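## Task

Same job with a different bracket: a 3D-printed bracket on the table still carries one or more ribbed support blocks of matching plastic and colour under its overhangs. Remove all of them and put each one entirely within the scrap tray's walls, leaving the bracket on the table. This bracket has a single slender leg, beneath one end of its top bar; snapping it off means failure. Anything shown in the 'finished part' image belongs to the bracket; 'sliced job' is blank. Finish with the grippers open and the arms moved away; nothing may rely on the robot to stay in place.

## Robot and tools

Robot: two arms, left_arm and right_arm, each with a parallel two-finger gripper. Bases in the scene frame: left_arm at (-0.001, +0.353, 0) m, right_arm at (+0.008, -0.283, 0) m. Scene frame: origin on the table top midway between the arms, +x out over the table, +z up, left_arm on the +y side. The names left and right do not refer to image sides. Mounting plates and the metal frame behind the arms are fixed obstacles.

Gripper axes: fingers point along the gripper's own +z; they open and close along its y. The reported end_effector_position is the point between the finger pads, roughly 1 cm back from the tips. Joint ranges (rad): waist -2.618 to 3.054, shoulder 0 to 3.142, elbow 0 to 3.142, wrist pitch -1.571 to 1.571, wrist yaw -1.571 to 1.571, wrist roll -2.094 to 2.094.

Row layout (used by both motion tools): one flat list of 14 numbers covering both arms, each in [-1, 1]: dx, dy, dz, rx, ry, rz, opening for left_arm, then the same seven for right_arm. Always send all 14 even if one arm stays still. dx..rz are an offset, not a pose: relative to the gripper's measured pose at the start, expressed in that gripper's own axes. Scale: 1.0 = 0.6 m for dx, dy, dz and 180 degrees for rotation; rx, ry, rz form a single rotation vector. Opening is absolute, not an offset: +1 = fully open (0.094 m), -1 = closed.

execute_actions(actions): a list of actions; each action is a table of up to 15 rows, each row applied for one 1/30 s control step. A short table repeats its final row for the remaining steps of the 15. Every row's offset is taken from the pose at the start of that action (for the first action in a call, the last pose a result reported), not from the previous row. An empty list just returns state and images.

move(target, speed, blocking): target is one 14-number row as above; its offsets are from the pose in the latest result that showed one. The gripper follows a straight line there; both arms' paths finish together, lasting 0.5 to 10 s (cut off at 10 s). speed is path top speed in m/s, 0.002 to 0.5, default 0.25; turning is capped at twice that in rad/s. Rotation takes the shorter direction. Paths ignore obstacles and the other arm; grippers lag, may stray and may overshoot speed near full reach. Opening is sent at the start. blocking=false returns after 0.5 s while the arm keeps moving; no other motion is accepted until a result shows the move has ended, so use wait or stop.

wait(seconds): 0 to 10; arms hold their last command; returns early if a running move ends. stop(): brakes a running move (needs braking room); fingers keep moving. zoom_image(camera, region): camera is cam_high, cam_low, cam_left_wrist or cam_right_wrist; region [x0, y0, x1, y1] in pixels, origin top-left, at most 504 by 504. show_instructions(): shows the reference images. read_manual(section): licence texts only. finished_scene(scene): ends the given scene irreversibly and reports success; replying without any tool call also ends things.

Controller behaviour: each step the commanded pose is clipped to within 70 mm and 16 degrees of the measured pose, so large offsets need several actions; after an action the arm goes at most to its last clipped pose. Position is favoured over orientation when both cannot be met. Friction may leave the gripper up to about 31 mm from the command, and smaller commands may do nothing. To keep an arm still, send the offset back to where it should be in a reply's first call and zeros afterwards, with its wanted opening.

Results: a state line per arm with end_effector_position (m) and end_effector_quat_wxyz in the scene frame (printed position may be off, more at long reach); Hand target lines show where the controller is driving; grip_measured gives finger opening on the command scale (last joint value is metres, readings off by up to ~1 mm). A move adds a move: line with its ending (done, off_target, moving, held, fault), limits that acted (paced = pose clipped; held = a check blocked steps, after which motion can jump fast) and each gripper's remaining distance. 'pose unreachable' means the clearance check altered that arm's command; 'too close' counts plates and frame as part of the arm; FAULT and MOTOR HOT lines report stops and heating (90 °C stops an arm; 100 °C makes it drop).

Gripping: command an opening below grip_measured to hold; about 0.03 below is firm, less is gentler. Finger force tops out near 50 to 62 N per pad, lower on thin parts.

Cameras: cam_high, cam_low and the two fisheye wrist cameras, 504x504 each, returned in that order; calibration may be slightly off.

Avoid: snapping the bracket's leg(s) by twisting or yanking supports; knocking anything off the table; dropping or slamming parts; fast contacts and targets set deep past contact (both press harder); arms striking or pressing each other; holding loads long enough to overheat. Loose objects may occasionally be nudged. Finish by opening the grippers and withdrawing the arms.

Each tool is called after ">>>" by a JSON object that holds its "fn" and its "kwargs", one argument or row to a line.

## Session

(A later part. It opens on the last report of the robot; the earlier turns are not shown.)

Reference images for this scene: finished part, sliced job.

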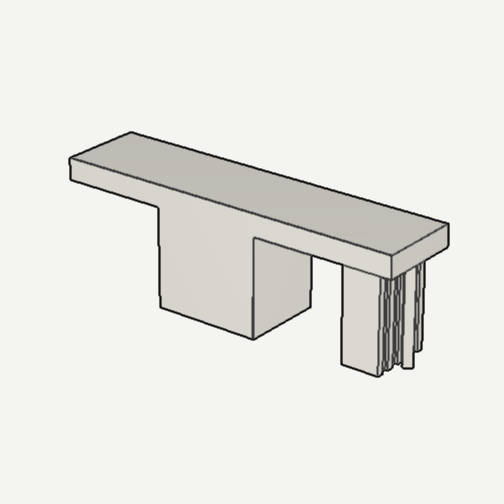

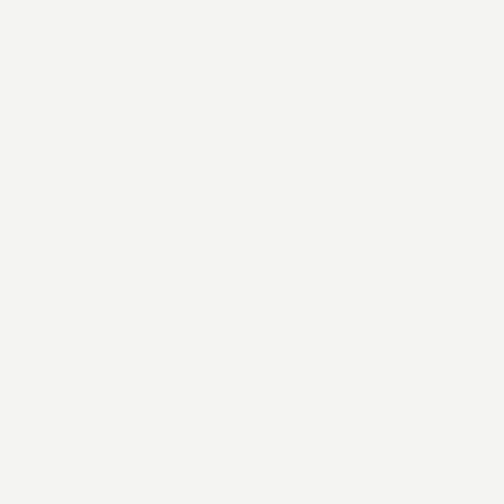

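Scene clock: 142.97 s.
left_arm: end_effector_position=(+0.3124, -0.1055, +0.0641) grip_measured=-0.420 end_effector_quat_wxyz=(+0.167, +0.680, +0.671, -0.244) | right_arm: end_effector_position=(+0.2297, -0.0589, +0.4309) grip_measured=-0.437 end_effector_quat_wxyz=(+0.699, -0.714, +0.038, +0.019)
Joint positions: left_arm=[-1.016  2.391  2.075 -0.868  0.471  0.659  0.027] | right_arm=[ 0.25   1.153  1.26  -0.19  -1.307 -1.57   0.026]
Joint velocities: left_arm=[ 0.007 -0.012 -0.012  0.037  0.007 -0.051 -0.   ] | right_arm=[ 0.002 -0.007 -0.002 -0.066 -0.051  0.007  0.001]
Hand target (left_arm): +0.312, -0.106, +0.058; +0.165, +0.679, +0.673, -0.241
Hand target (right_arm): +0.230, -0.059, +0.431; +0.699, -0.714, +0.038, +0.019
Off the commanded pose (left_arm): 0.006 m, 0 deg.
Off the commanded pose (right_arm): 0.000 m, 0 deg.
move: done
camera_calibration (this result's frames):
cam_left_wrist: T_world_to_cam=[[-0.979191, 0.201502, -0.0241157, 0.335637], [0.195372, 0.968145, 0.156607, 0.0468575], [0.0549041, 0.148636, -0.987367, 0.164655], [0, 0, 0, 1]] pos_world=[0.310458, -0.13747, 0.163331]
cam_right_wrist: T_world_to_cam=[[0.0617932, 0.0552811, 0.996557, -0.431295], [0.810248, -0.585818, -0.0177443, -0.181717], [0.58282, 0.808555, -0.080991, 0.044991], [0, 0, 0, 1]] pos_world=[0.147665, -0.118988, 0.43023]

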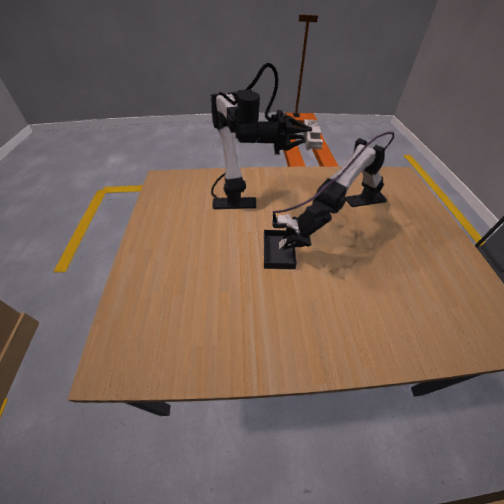

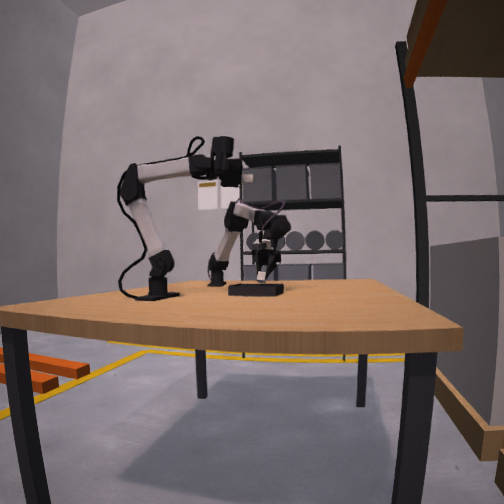

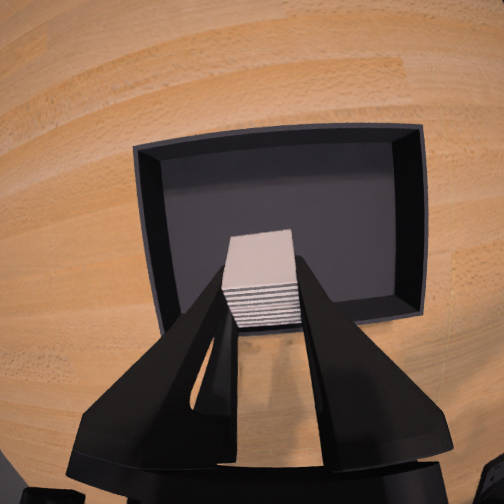

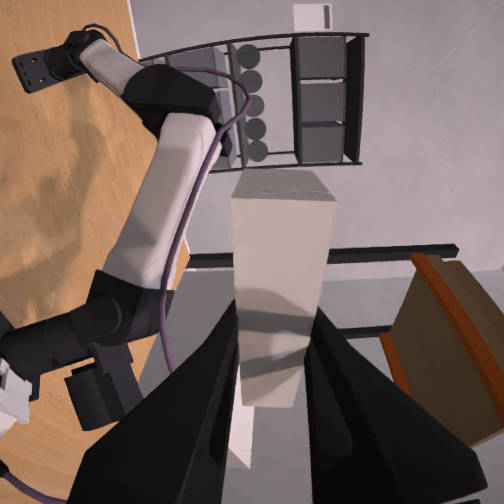

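>>> {"fn": "move", "kwargs": {
  "target": [0,0.035,0.052,0,0,0,-0.55,0,0,0,0,0,0,-0.6],
  "speed": 0.05
}}

>>> {"fn": "move", "kwargs": {
  "target": [0,0,0,0,0,0,-0.15,0,0,0,0,0,0,-0.6]
}}

>>> {"fn": "move", "kwargs": {
  "target": [0,0,-0.12,0,0,0,-0.15,0,0,0,0,0,0,-0.6],
  "speed": 0.15
}}

>>> {"fn": "move", "kwargs": {
  "target": [0.1,-0.1,-0.3,0,-0.31,0,0,0,0,0,0,0,0,-0.6],
  "speed": 0.3
}}

Scene clock: 149.93 s.
left_arm: end_effector_position=(+0.3270, -0.1214, +0.0322) grip_measured=-0.420 end_effector_quat_wxyz=(+0.161, +0.679, +0.673, -0.244) | right_arm: end_effector_position=(+0.2297, -0.0589, +0.4309) grip_measured=-0.437 end_effector_quat_wxyz=(+0.699, -0.714, +0.038, +0.019)
Joint positions: left_arm=[-1.016  2.536  2.215 -0.873  0.471  0.658  0.027] | right_arm=[ 0.25   1.153  1.26  -0.19  -1.307 -1.57   0.026]
Joint velocities: left_arm=[-0.007  0.007  0.032  0.007 -0.022 -0.022  0.   ] | right_arm=[-0.012 -0.012 -0.007 -0.007  0.037  0.037 -0.001]
Hand target (left_arm): +0.330, -0.123, +0.036; +0.167, +0.680, +0.671, -0.244
Hand target (right_arm): +0.230, -0.059, +0.431; +0.699, -0.714, +0.038, +0.019
Off the commanded pose (left_arm): 0.005 m, 1 deg.
Off the commanded pose (right_arm): 0.000 m, 0 deg.
move: done
camera_calibration (this result's frames):
cam_left_wrist: T_world_to_cam=[[-0.979425, 0.201216, -0.0154669, 0.352133], [0.196073, 0.966928, 0.16311, 0.0638051], [0.0477757, 0.156721, -0.986487, 0.13803], [0, 0, 0, 1]] pos_world=[0.325783, -0.154182, 0.131204]
cam_right_wrist: T_world_to_cam=[[0.0617932, 0.0552811, 0.996557, -0.431295], [0.810248, -0.585818, -0.0177443, -0.181717], [0.58282, 0.808555, -0.080991, 0.044991], [0, 0, 0, 1]] pos_world=[0.147665, -0.118988, 0.43023]

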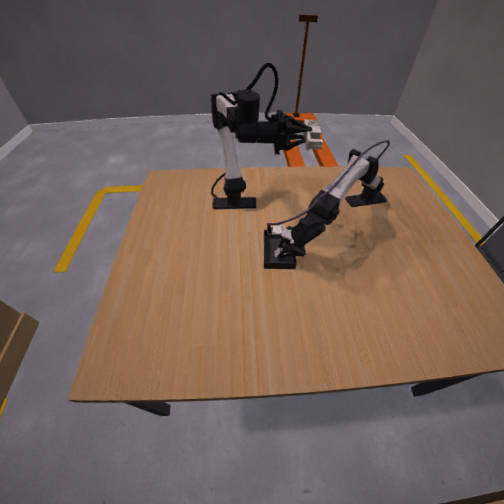

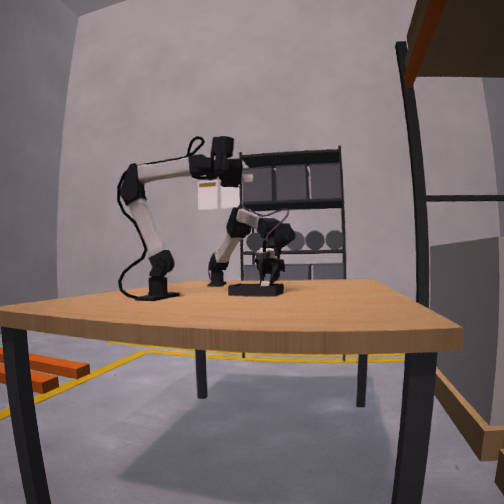

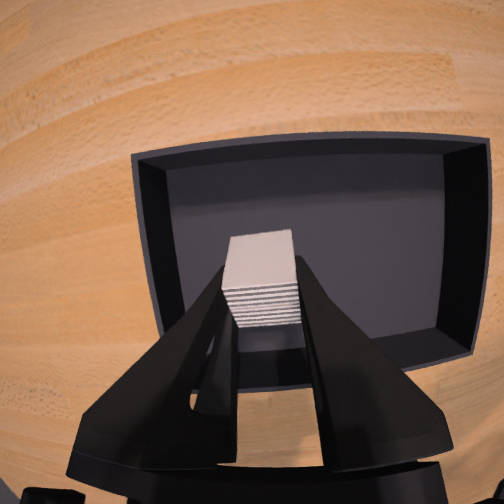

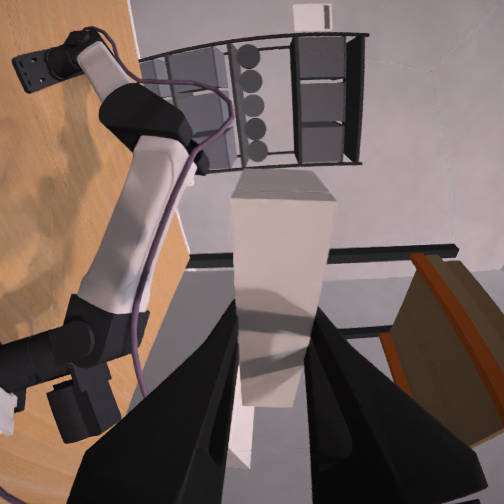

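Scene clock: 150.43 s.
left_arm: end_effector_position=(+0.3270, -0.1214, +0.0322) grip_measured=-0.152 end_effector_quat_wxyz=(+0.161, +0.679, +0.673, -0.244) | right_arm: end_effector_position=(+0.2297, -0.0589, +0.4309) grip_measured=-0.437 end_effector_quat_wxyz=(+0.699, -0.714, +0.038, +0.019)
Joint positions: left_arm=[-1.016  2.536  2.215 -0.873  0.471  0.658  0.04 ] | right_arm=[ 0.25   1.153  1.26  -0.19  -1.307 -1.57   0.026]
Joint velocities: left_arm=[ 0.002 -0.012  0.002  0.037 -0.051 -0.037 -0.   ] | right_arm=[ 0.002  0.002 -0.017 -0.037  0.022  0.007  0.   ]
Hand target (left_arm): +0.327, -0.121, +0.032; +0.161, +0.679, +0.673, -0.244
Hand target (right_arm): +0.230, -0.059, +0.431; +0.699, -0.714, +0.038, +0.019
Off the commanded pose (left_arm): 0.000 m, 0 deg.
Off the commanded pose (right_arm): 0.000 m, 0 deg.
move: done
camera_calibration (this result's frames):
cam_left_wrist: T_world_to_cam=[[-0.979425, 0.201216, -0.0154669, 0.352133], [0.196073, 0.966928, 0.16311, 0.0638051], [0.0477757, 0.156721, -0.986487, 0.13803], [0, 0, 0, 1]] pos_world=[0.325783, -0.154182, 0.131204]
cam_right_wrist: T_world_to_cam=[[0.0617932, 0.0552811, 0.996557, -0.431295], [0.810248, -0.585818, -0.0177443, -0.181717], [0.58282, 0.808555, -0.080991, 0.044991], [0, 0, 0, 1]] pos_world=[0.147665, -0.118988, 0.43023]

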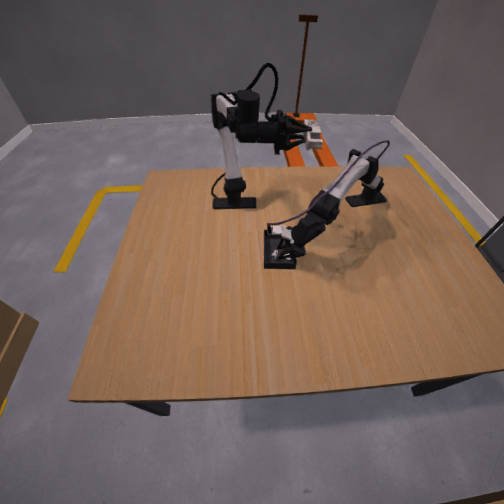

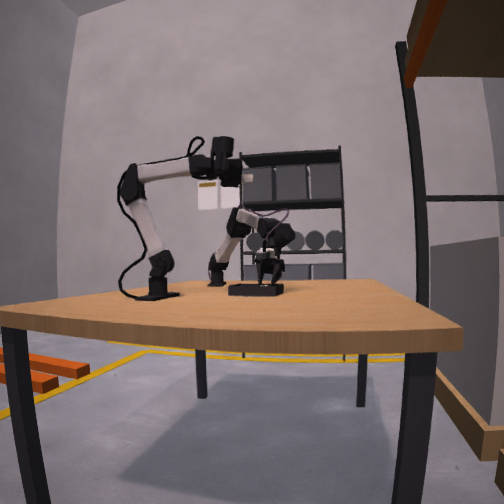

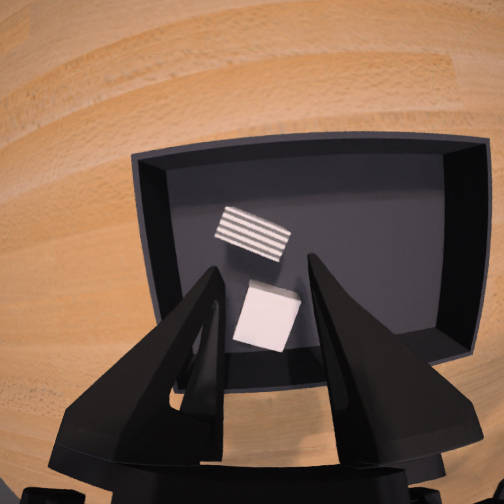

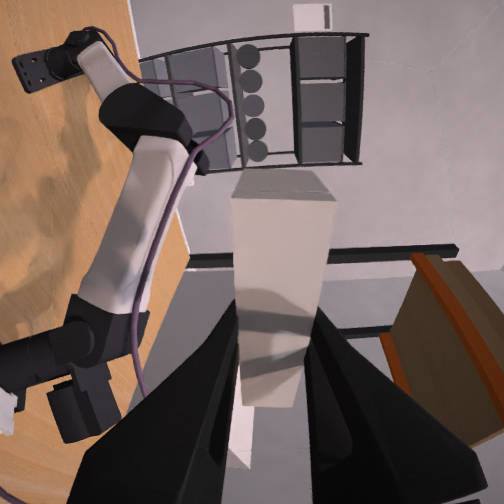

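Scene clock: 151.47 s.
left_arm: end_effector_position=(+0.3364, -0.0817, +0.0845) grip_measured=-0.152 end_effector_quat_wxyz=(+0.158, +0.677, +0.678, -0.239) | right_arm: end_effector_position=(+0.2297, -0.0589, +0.4309) grip_measured=-0.437 end_effector_quat_wxyz=(+0.699, -0.714, +0.038, +0.019)
Joint positions: left_arm=[-0.951  2.417  2.215 -1.03   0.482  0.721  0.04 ] | right_arm=[ 0.25   1.153  1.26  -0.19  -1.307 -1.57   0.026]
Joint velocities: left_arm=[-0.002 -0.012  0.007 -0.022 -0.095 -0.022 -0.   ] | right_arm=[ 0.012  0.002 -0.017  0.081  0.007  0.051 -0.   ]
Hand target (left_arm): +0.335, -0.082, +0.092; +0.162, +0.679, +0.673, -0.245
Hand target (right_arm): +0.230, -0.059, +0.431; +0.699, -0.714, +0.038, +0.019
Off the commanded pose (left_arm): 0.007 m, 1 deg.
Off the commanded pose (right_arm): 0.000 m, 0 deg.
move: done
camera_calibration (this result's frames):
cam_left_wrist: T_world_to_cam=[[-0.981239, 0.192362, -0.0129086, 0.353868], [0.187166, 0.966514, 0.175553, 0.0168801], [0.0462459, 0.169843, -0.984385, 0.184398], [0, 0, 0, 1]] pos_world=[0.335542, -0.115704, 0.183123]
cam_right_wrist: T_world_to_cam=[[0.0617932, 0.0552811, 0.996557, -0.431295], [0.810248, -0.585818, -0.0177443, -0.181717], [0.58282, 0.808555, -0.080991, 0.044991], [0, 0, 0, 1]] pos_world=[0.147665, -0.118988, 0.43023]

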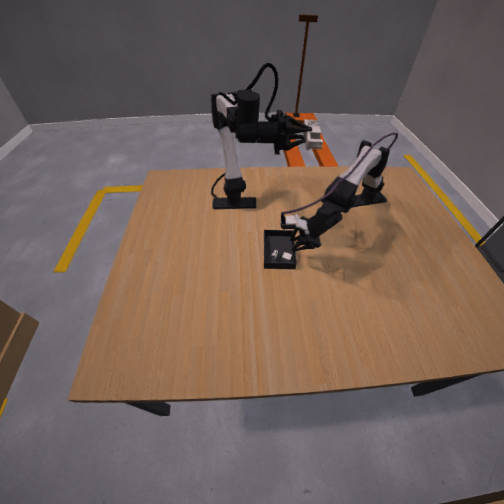

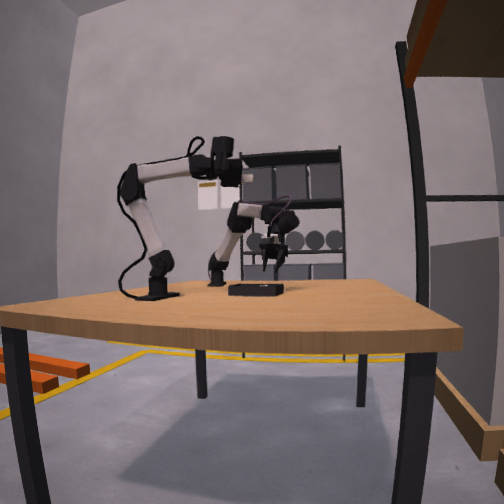

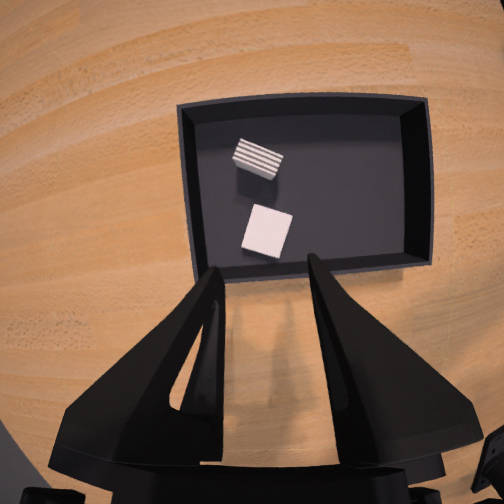

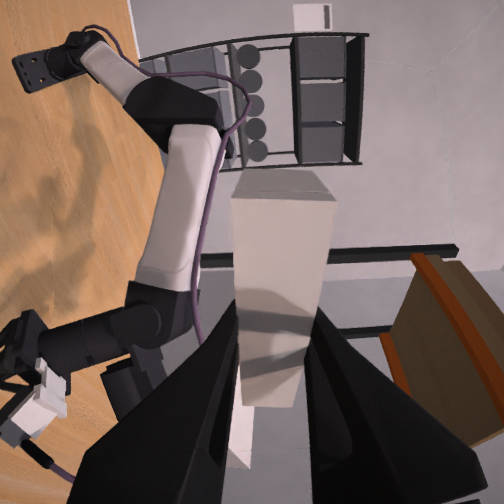

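Scene clock: 154.07 s.
left_arm: end_effector_position=(+0.2951, +0.0667, +0.2159) grip_measured=-0.002 end_effector_quat_wxyz=(+0.463, +0.490, +0.521, -0.523) | right_arm: end_effector_position=(+0.2297, -0.0589, +0.4309) grip_measured=-0.437 end_effector_quat_wxyz=(+0.699, -0.714, +0.038, +0.019)
Joint positions: left_arm=[-0.55   1.672  0.79   0.812  1.235 -0.026  0.047] | right_arm=[ 0.25   1.153  1.26  -0.19  -1.307 -1.57   0.026]
Joint velocities: left_arm=[-0.007  0.046  0.007  0.022 -0.007 -0.051 -0.   ] | right_arm=[-0.007 -0.027  0.012 -0.037 -0.007  0.051  0.   ]
Hand target (left_arm): +0.294, +0.067, +0.210; +0.460, +0.486, +0.525, -0.527
Hand target (right_arm): +0.230, -0.059, +0.431; +0.699, -0.714, +0.038, +0.019
Off the commanded pose (left_arm): 0.007 m, 1 deg.
Off the commanded pose (right_arm): 0.000 m, 0 deg.
move: done
camera_calibration (this result's frames):
cam_left_wrist: T_world_to_cam=[[-0.993742, 0.0178151, -0.110267, 0.322803], [0.0910221, 0.70134, -0.706991, 0.0947836], [0.0647399, -0.712604, -0.698573, 0.28215], [0, 0, 0, 1]] pos_world=[0.29389, 0.128835, 0.299708]
cam_right_wrist: T_world_to_cam=[[0.0617932, 0.0552811, 0.996557, -0.431295], [0.810248, -0.585818, -0.0177443, -0.181717], [0.58282, 0.808555, -0.080991, 0.044991], [0, 0, 0, 1]] pos_world=[0.147665, -0.118988, 0.43023]

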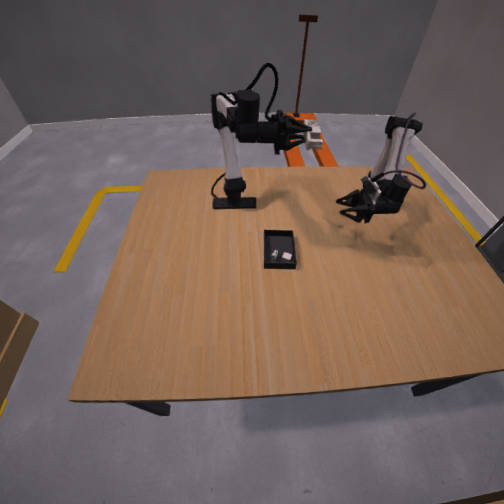

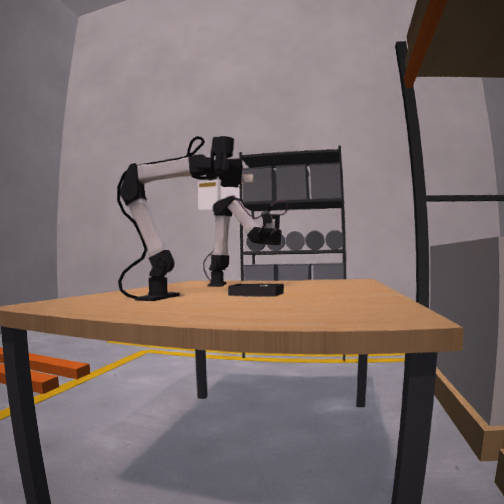

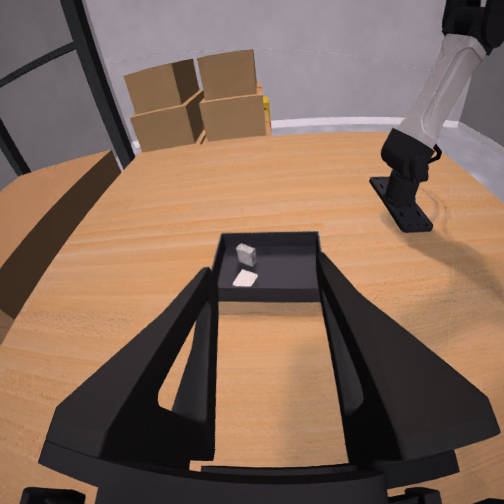

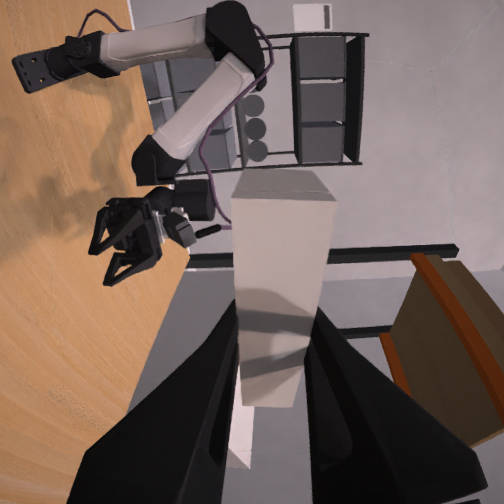

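>>> {"fn": "move", "kwargs": {
  "target": [-0.025,0,0.02,0,0,0.5,0,0.19,0.33,0.06,0,0,0,-0.6],
  "speed": 0.3
}}

Scene clock: 160.53 s.
left_arm: end_effector_position=(+0.2948, +0.0572, +0.2178) grip_measured=-0.002 end_effector_quat_wxyz=(+0.693, +0.718, +0.034, -0.057) | right_arm: end_effector_position=(+0.3244, -0.0333, +0.2353) grip_measured=-0.437 end_effector_quat_wxyz=(+0.702, -0.712, +0.024, +0.002)
Joint positions: left_arm=[-0.577  1.673  0.818  0.76   1.213  1.531  0.047] | right_arm=[ 0.258  1.627  0.818  0.758 -1.294 -1.583  0.026]
Joint velocities: left_arm=[-0.007  0.002  0.012 -0.051 -0.066 -0.007  0.001] | right_arm=[-0.007 -0.002 -0.017  0.037  0.037 -0.007  0.   ]
Hand target (left_arm): +0.296, +0.054, +0.231; +0.698, +0.715, +0.022, -0.042
Hand target (right_arm): +0.322, -0.031, +0.221; +0.699, -0.714, +0.038, +0.019
Off the commanded pose (left_arm): 0.013 m, 2 deg.
Off the commanded pose (right_arm): 0.013 m, 3 deg.
move: off_target (left_arm, right_arm)
camera_calibration (this result's frames):
cam_left_wrist: T_world_to_cam=[[0.07329, 0.0162938, -0.997178, 0.201598], [0.74885, 0.659464, 0.0658142, -0.257085], [0.658675, -0.75156, 0.0361305, -0.0562194], [0, 0, 0, 1]] pos_world=[0.214773, 0.124001, 0.21998]
cam_right_wrist: T_world_to_cam=[[0.0181839, 0.0486352, 0.998651, -0.230178], [0.808237, -0.588692, 0.0139531, -0.253823], [0.588576, 0.806893, -0.0500135, -0.0560314], [0, 0, 0, 1]] pos_world=[0.242313, -0.0930174, 0.230607]

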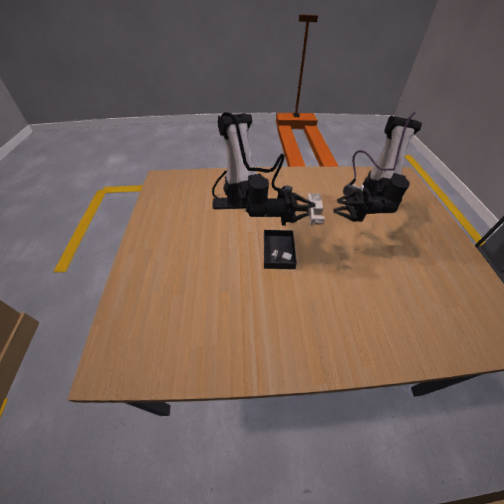

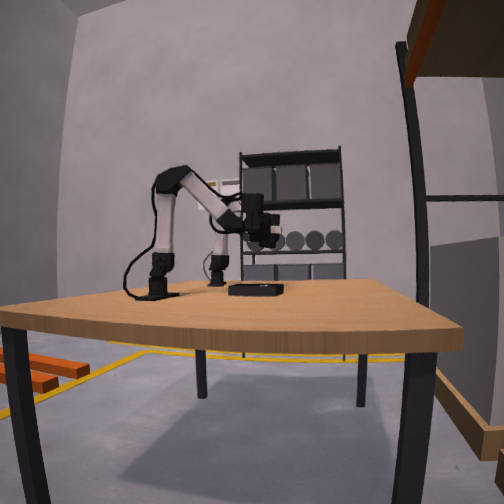

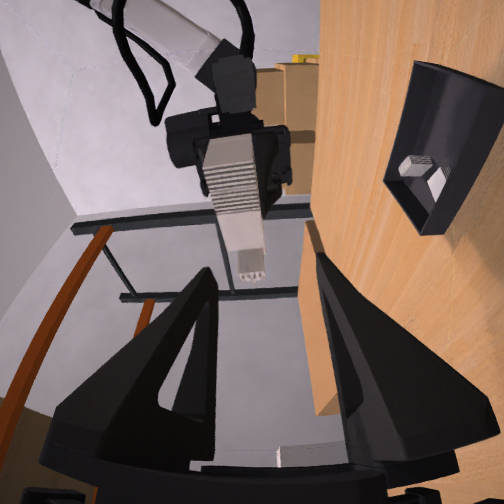

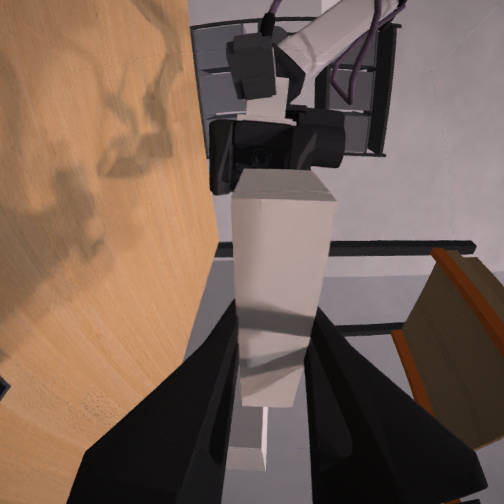

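>>> {"fn": "move", "kwargs": {
  "target": [-0.024,0.032,0.07,-0.012,0,0.03,0,0,0,0,0,0,0,-0.6],
  "speed": 0.07
}}

>>> {"fn": "zoom_image", "kwargs": {
  "camera": "cam_high",
  "region": [290,175,370,235]
}}

Scene clock: 165.30 s.
left_arm: end_effector_position=(+0.2776, +0.0184, +0.2294) grip_measured=-0.002 end_effector_quat_wxyz=(+0.702, +0.712, +0.008, -0.037) | right_arm: end_effector_position=(+0.3244, -0.0333, +0.2358) grip_measured=-0.437 end_effector_quat_wxyz=(+0.703, -0.711, +0.023, +0.002)
Joint positions: left_arm=[-0.705  1.673  0.833  0.812  1.092  1.532  0.047] | right_arm=[ 0.258  1.627  0.818  0.762 -1.294 -1.58   0.026]
Joint velocities: left_arm=[ 0.017 -0.007 -0.012 -0.051 -0.051 -0.051 -0.   ] | right_arm=[-0.002 -0.012 -0.022  0.007  0.007  0.081 -0.   ]
Hand target (left_arm): +0.281, +0.015, +0.237; +0.707, +0.707, +0.001, -0.023
Hand target (right_arm): +0.324, -0.033, +0.235; +0.702, -0.712, +0.024, +0.002
Off the commanded pose (left_arm): 0.009 m, 2 deg.
Off the commanded pose (right_arm): 0.001 m, 0 deg.
move: done
camera_calibration (this result's frames):
cam_left_wrist: T_world_to_cam=[[0.138286, -0.0072968, -0.990365, 0.195875], [0.748088, 0.656078, 0.0996225, -0.226816], [0.649031, -0.754657, 0.096185, -0.0855249], [0, 0, 0, 1]] pos_world=[0.1981, 0.0856964, 0.22481]
cam_right_wrist: T_world_to_cam=[[0.0164057, 0.047545, 0.998734, -0.230164], [0.808194, -0.588732, 0.0147509, -0.254021], [0.588688, 0.806929, -0.0480841, -0.0565148], [0, 0, 0, 1]] pos_world=[0.242344, -0.0930037, 0.230902]

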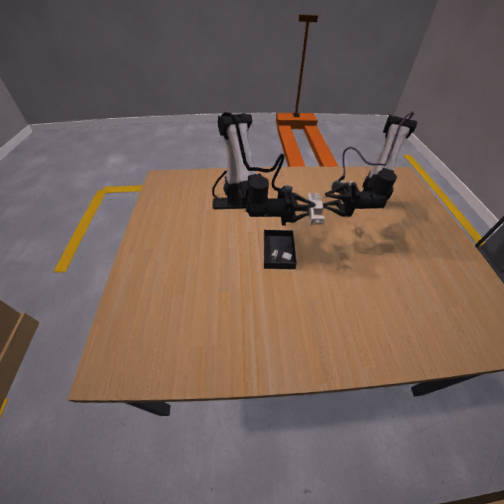

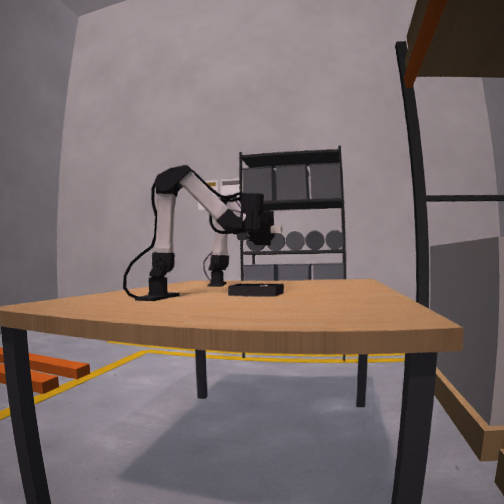

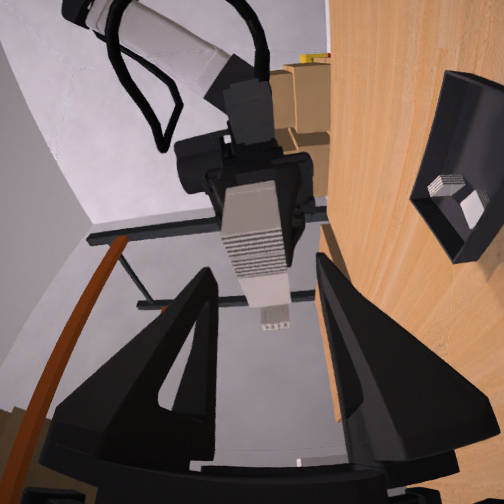

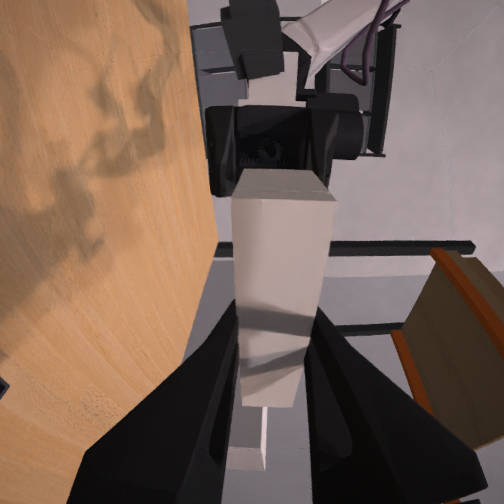

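Region (290, 175, 370, 235) of cam_high's 504x504 image, scaled by 6.300, with more detail than that image has; it fills the top 378 rows of this view, and the rest is white.

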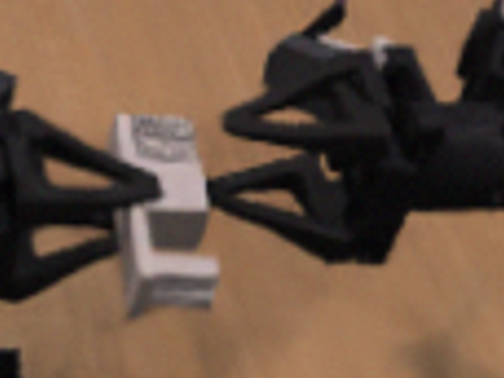

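>>> {"fn": "move", "kwargs": {
  "target": [0.014,0.012,0.055,0,0,0.008,0,0,0,0,0,0,0,-0.6],
  "speed": 0.05
}}

>>> {"fn": "zoom_image", "kwargs": {
  "camera": "cam_high",
  "region": [290,175,370,235]
}}

Scene clock: 170.70 s.
left_arm: end_effector_position=(+0.2813, -0.0105, +0.2336) grip_measured=-0.002 end_effector_quat_wxyz=(+0.701, +0.712, -0.000, -0.033) | right_arm: end_effector_position=(+0.3244, -0.0333, +0.2358) grip_measured=-0.437 end_effector_quat_wxyz=(+0.703, -0.711, +0.023, +0.002)
Joint positions: left_arm=[-0.77   1.73   0.922  0.779  1.034  1.549  0.047] | right_arm=[ 0.258  1.627  0.818  0.762 -1.294 -1.58   0.026]
Joint velocities: left_arm=[ 0.002 -0.007  0.012 -0.022 -0.022 -0.037 -0.   ] | right_arm=[-0.027  0.022 -0.002 -0.037 -0.095 -0.081 -0.001]
Hand target (left_arm): +0.285, -0.015, +0.235; +0.702, +0.712, -0.001, -0.027
Hand target (right_arm): +0.324, -0.033, +0.236; +0.703, -0.711, +0.023, +0.002
Off the commanded pose (left_arm): 0.006 m, 1 deg.
Off the commanded pose (right_arm): 0.000 m, 0 deg.
move: done
camera_calibration (this result's frames):
cam_left_wrist: T_world_to_cam=[[0.154774, -0.00695642, -0.987925, 0.194114], [0.751216, 0.650292, 0.113111, -0.215091], [0.641653, -0.759652, 0.105874, -0.110357], [0, 0, 0, 1]] pos_world=[0.202347, 0.0573892, 0.227783]
cam_right_wrist: T_world_to_cam=[[0.0164057, 0.047545, 0.998734, -0.230164], [0.808194, -0.588732, 0.0147509, -0.254021], [0.588688, 0.806929, -0.0480841, -0.0565148], [0, 0, 0, 1]] pos_world=[0.242344, -0.0930037, 0.230902]

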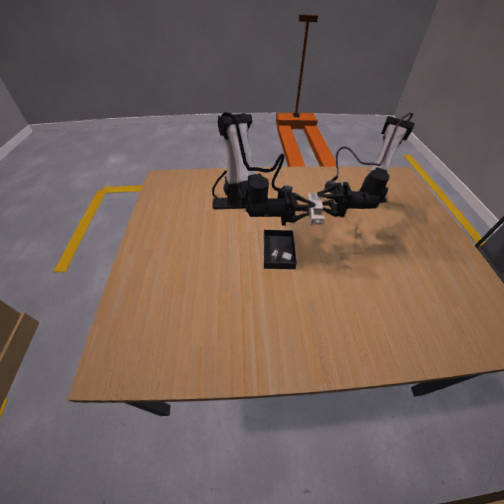

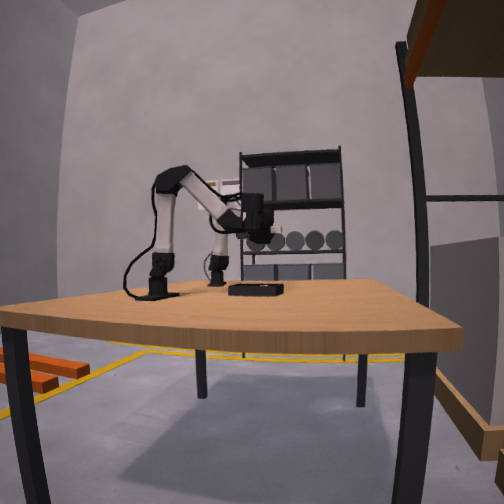

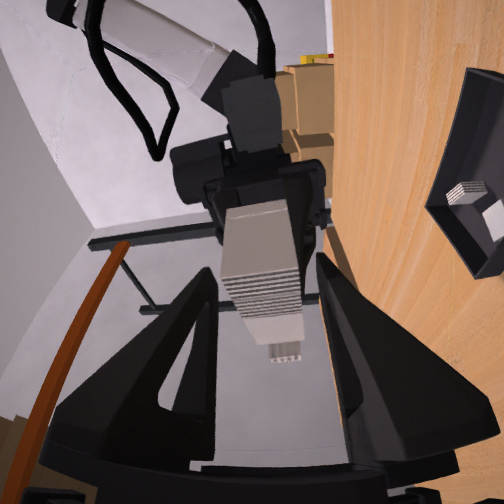

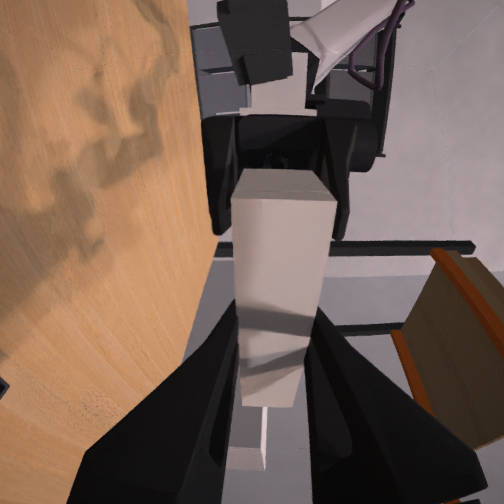

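Region (290, 175, 370, 235) of cam_high's 504x504 image, scaled by 6.300, with more detail than that image has; it fills the top 378 rows of this view, and the rest is white.

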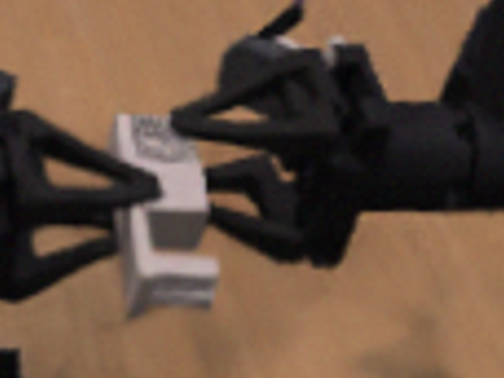

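>>> {"fn": "move", "kwargs": {
  "target": [0.012,0.002,0.018,0,0,0,-0.25,0,0,0,0,0,0,-0.6],
  "speed": 0.03
}}

>>> {"fn": "move", "kwargs": {
  "target": [0,0,0,0,0,0,-0.55,0,0,0,0,0,0,-0.6]
}}

>>> {"fn": "zoom_image", "kwargs": {
  "camera": "cam_high",
  "region": [290,175,370,235]
}}

Scene clock: 175.37 s.
left_arm: end_effector_position=(+0.2848, -0.0170, +0.2318) grip_measured=-0.248 end_effector_quat_wxyz=(+0.700, +0.713, -0.001, -0.036) | right_arm: end_effector_position=(+0.3244, -0.0333, +0.2358) grip_measured=-0.437 end_effector_quat_wxyz=(+0.703, -0.711, +0.023, +0.002)
Joint positions: left_arm=[-0.779  1.758  0.95   0.773  1.031  1.55   0.035] | right_arm=[ 0.258  1.627  0.818  0.762 -1.294 -1.58   0.026]
Joint velocities: left_arm=[-0.017  0.002 -0.002 -0.022 -0.007 -0.037 -0.   ] | right_arm=[-0.012 -0.017 -0.012 -0.037  0.081 -0.007  0.   ]
Hand target (left_arm): +0.288, -0.022, +0.234; +0.701, +0.712, -0.000, -0.033
Hand target (right_arm): +0.324, -0.033, +0.236; +0.703, -0.711, +0.023, +0.002
Off the commanded pose (left_arm): 0.006 m, 0 deg.
Off the commanded pose (right_arm): 0.000 m, 0 deg.
move: done
camera_calibration (this result's frames):
cam_left_wrist: T_world_to_cam=[[0.151795, -0.00515481, -0.988399, 0.192764], [0.754777, 0.646254, 0.112546, -0.214318], [0.638177, -0.763105, 0.101989, -0.115523], [0, 0, 0, 1]] pos_world=[0.206225, 0.0513414, 0.22643]
cam_right_wrist: T_world_to_cam=[[0.0164057, 0.047545, 0.998734, -0.230164], [0.808194, -0.588732, 0.0147509, -0.254021], [0.588688, 0.806929, -0.0480841, -0.0565148], [0, 0, 0, 1]] pos_world=[0.242344, -0.0930037, 0.230902]

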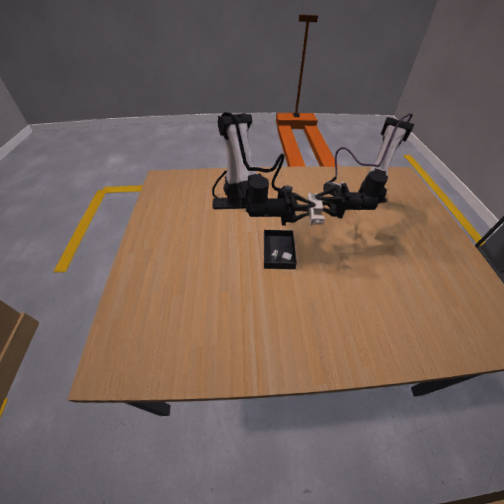

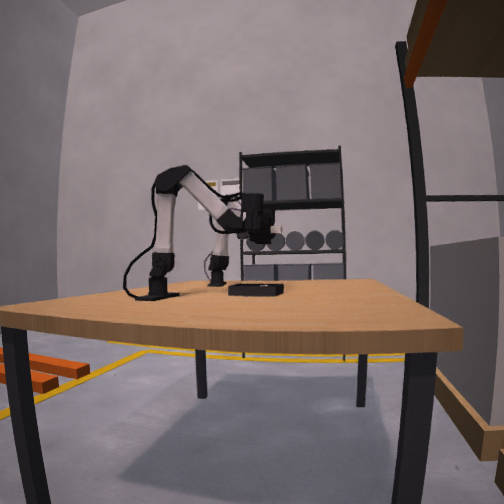

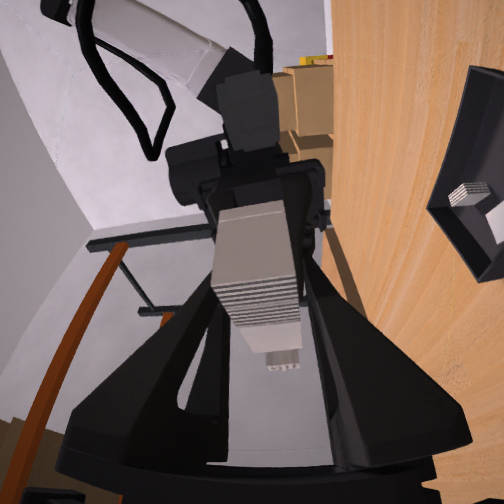

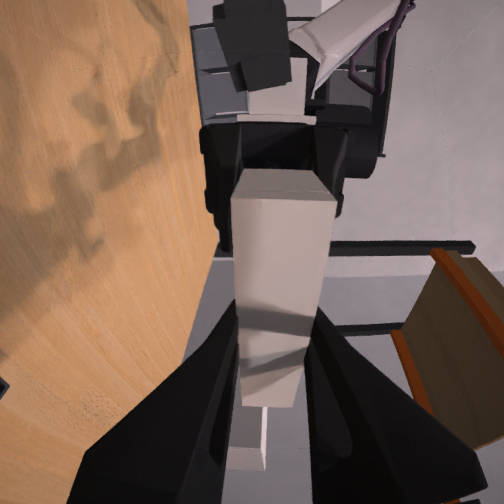

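Scene clock: 175.87 s.
left_arm: end_effector_position=(+0.2848, -0.0170, +0.2320) grip_measured=-0.426 end_effector_quat_wxyz=(+0.700, +0.713, -0.001, -0.036) | right_arm: end_effector_position=(+0.3245, -0.0333, +0.2357) grip_measured=-0.437 end_effector_quat_wxyz=(+0.703, -0.711, +0.023, +0.001)
Joint positions: left_arm=[-0.779  1.758  0.95   0.774  1.031  1.549  0.027] | right_arm=[ 0.258  1.627  0.818  0.762 -1.294 -1.582  0.026]
Joint velocities: left_arm=[-0.012  0.002 -0.002  0.022  0.007 -0.022 -0.   ] | right_arm=[ 0.002  0.022 -0.002 -0.037 -0.037 -0.007 -0.001]
Hand target (left_arm): +0.285, -0.017, +0.232; +0.700, +0.713, -0.001, -0.036
Hand target (right_arm): +0.324, -0.033, +0.236; +0.703, -0.711, +0.023, +0.002
Off the commanded pose (left_arm): 0.000 m, 0 deg.
Off the commanded pose (right_arm): 0.000 m, 0 deg.
move: done
camera_calibration (this result's frames):
cam_left_wrist: T_world_to_cam=[[0.15198, -0.00574503, -0.988367, 0.192876], [0.754748, 0.646332, 0.1123, -0.214273], [0.638168, -0.763035, 0.102565, -0.115678], [0, 0, 0, 1]] pos_world=[0.206231, 0.0513336, 0.22656]
cam_right_wrist: T_world_to_cam=[[0.0148839, 0.0477064, 0.998751, -0.229621], [0.80796, -0.589018, 0.0160944, -0.254323], [0.589049, 0.806711, -0.0473118, -0.0568591], [0, 0, 0, 1]] pos_world=[0.242394, -0.0929778, 0.230737]

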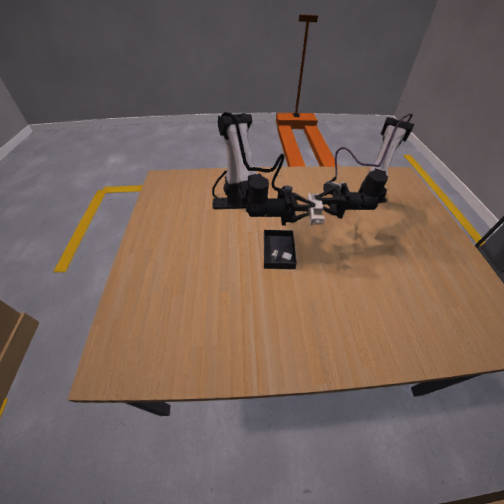

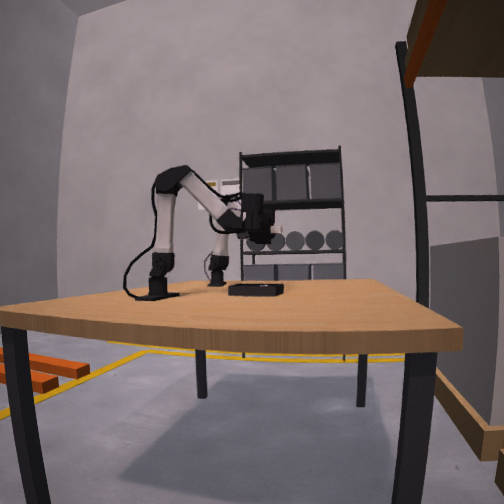

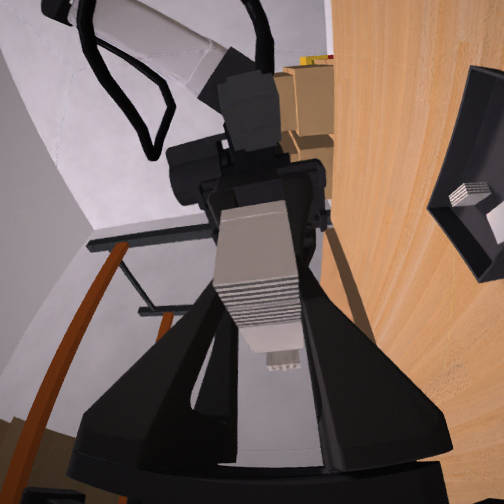

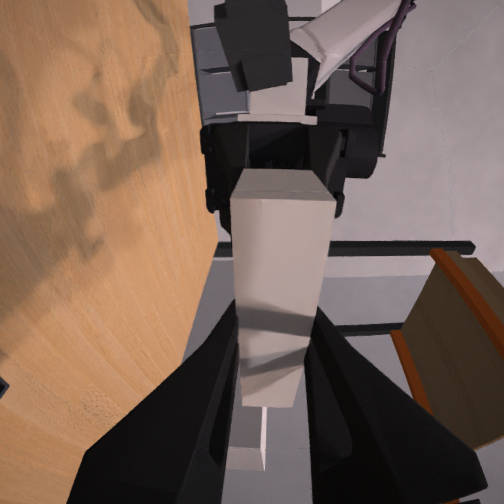

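Region (290, 175, 370, 235) of cam_high's 504x504 image, scaled by 6.300, with more detail than that image has; it fills the top 378 rows of this view, and the rest is white.

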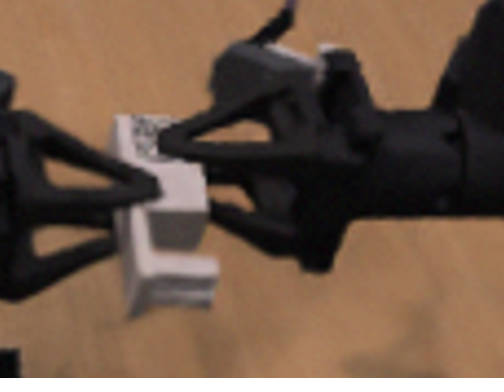

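>>> {"fn": "move", "kwargs": {
  "target": [0,0.01,-0.012,0.055,0,0,-0.55,0,0,0,0,0,0,-0.6],
  "speed": 0.04
}}

>>> {"fn": "zoom_image", "kwargs": {
  "camera": "cam_high",
  "region": [290,175,370,235]
}}

Scene clock: 183.40 s.
left_arm: end_effector_position=(+0.2840, -0.0154, +0.2343) grip_measured=-0.425 end_effector_quat_wxyz=(+0.643, +0.765, -0.013, -0.034) | right_arm: end_effector_position=(+0.3238, -0.0328, +0.2376) grip_measured=-0.437 end_effector_quat_wxyz=(+0.704, -0.710, +0.015, -0.004)
Joint positions: left_arm=[-0.778  1.691  1.094  0.264  1.023  1.823  0.027] | right_arm=[ 0.26   1.627  0.818  0.777 -1.296 -1.586  0.026]
Joint velocities: left_arm=[ 0.017 -0.002  0.002 -0.11  -0.007  0.051 -0.   ] | right_arm=[ 0.007  0.017 -0.007  0.051 -0.037  0.022  0.001]
Hand target (left_arm): +0.285, -0.010, +0.239; +0.638, +0.769, -0.004, -0.036
Hand target (right_arm): +0.324, -0.033, +0.236; +0.703, -0.711, +0.022, +0.001
Off the commanded pose (left_arm): 0.007 m, 2 deg.
Off the commanded pose (right_arm): 0.002 m, 1 deg.
move: done
camera_calibration (this result's frames):
cam_left_wrist: T_world_to_cam=[[0.176926, 0.141258, -0.974035, 0.18708], [0.762062, 0.606634, 0.226399, -0.244308], [0.622864, -0.78233, -0.000317422, -0.0860163], [0, 0, 0, 1]] pos_world=[0.206655, 0.0544859, 0.237506]
cam_right_wrist: T_world_to_cam=[[-0.00421513, 0.0439407, 0.999025, -0.225537], [0.809571, -0.586295, 0.0292031, -0.257085], [0.587007, 0.808905, -0.0331018, -0.0594482], [0, 0, 0, 1]] pos_world=[0.242075, -0.0927297, 0.230857]

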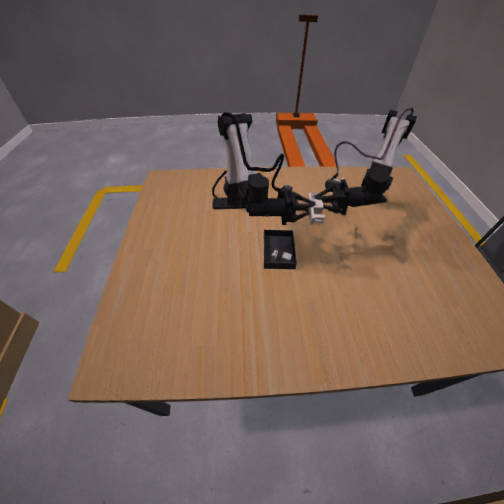

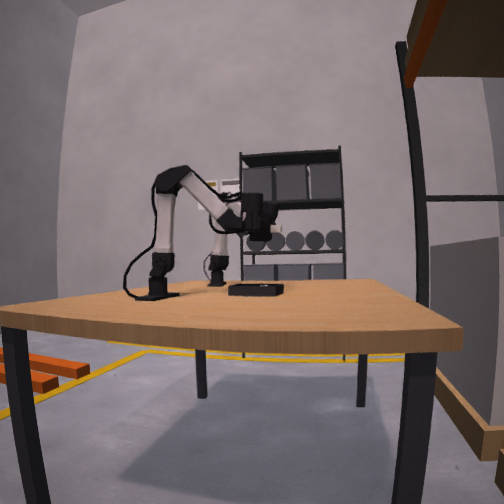

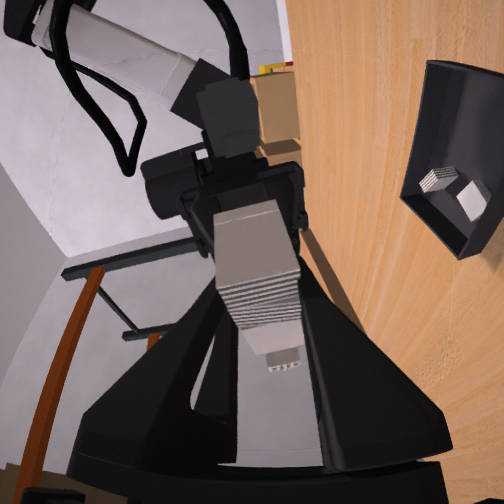

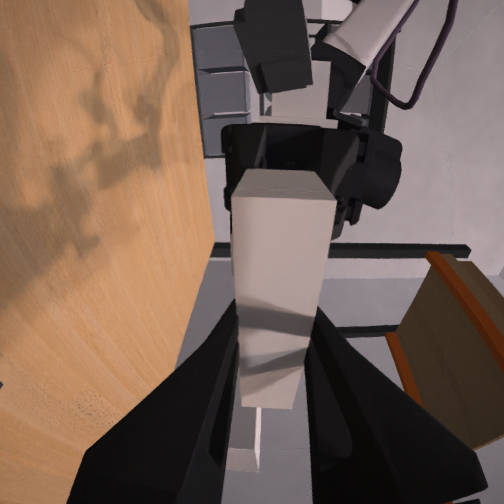

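Region (290, 175, 370, 235) of cam_high's 504x504 image, scaled by 6.300, with more detail than that image has; it fills the top 378 rows of this view, and the rest is white.

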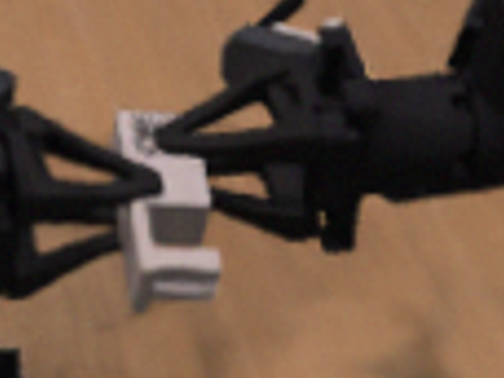

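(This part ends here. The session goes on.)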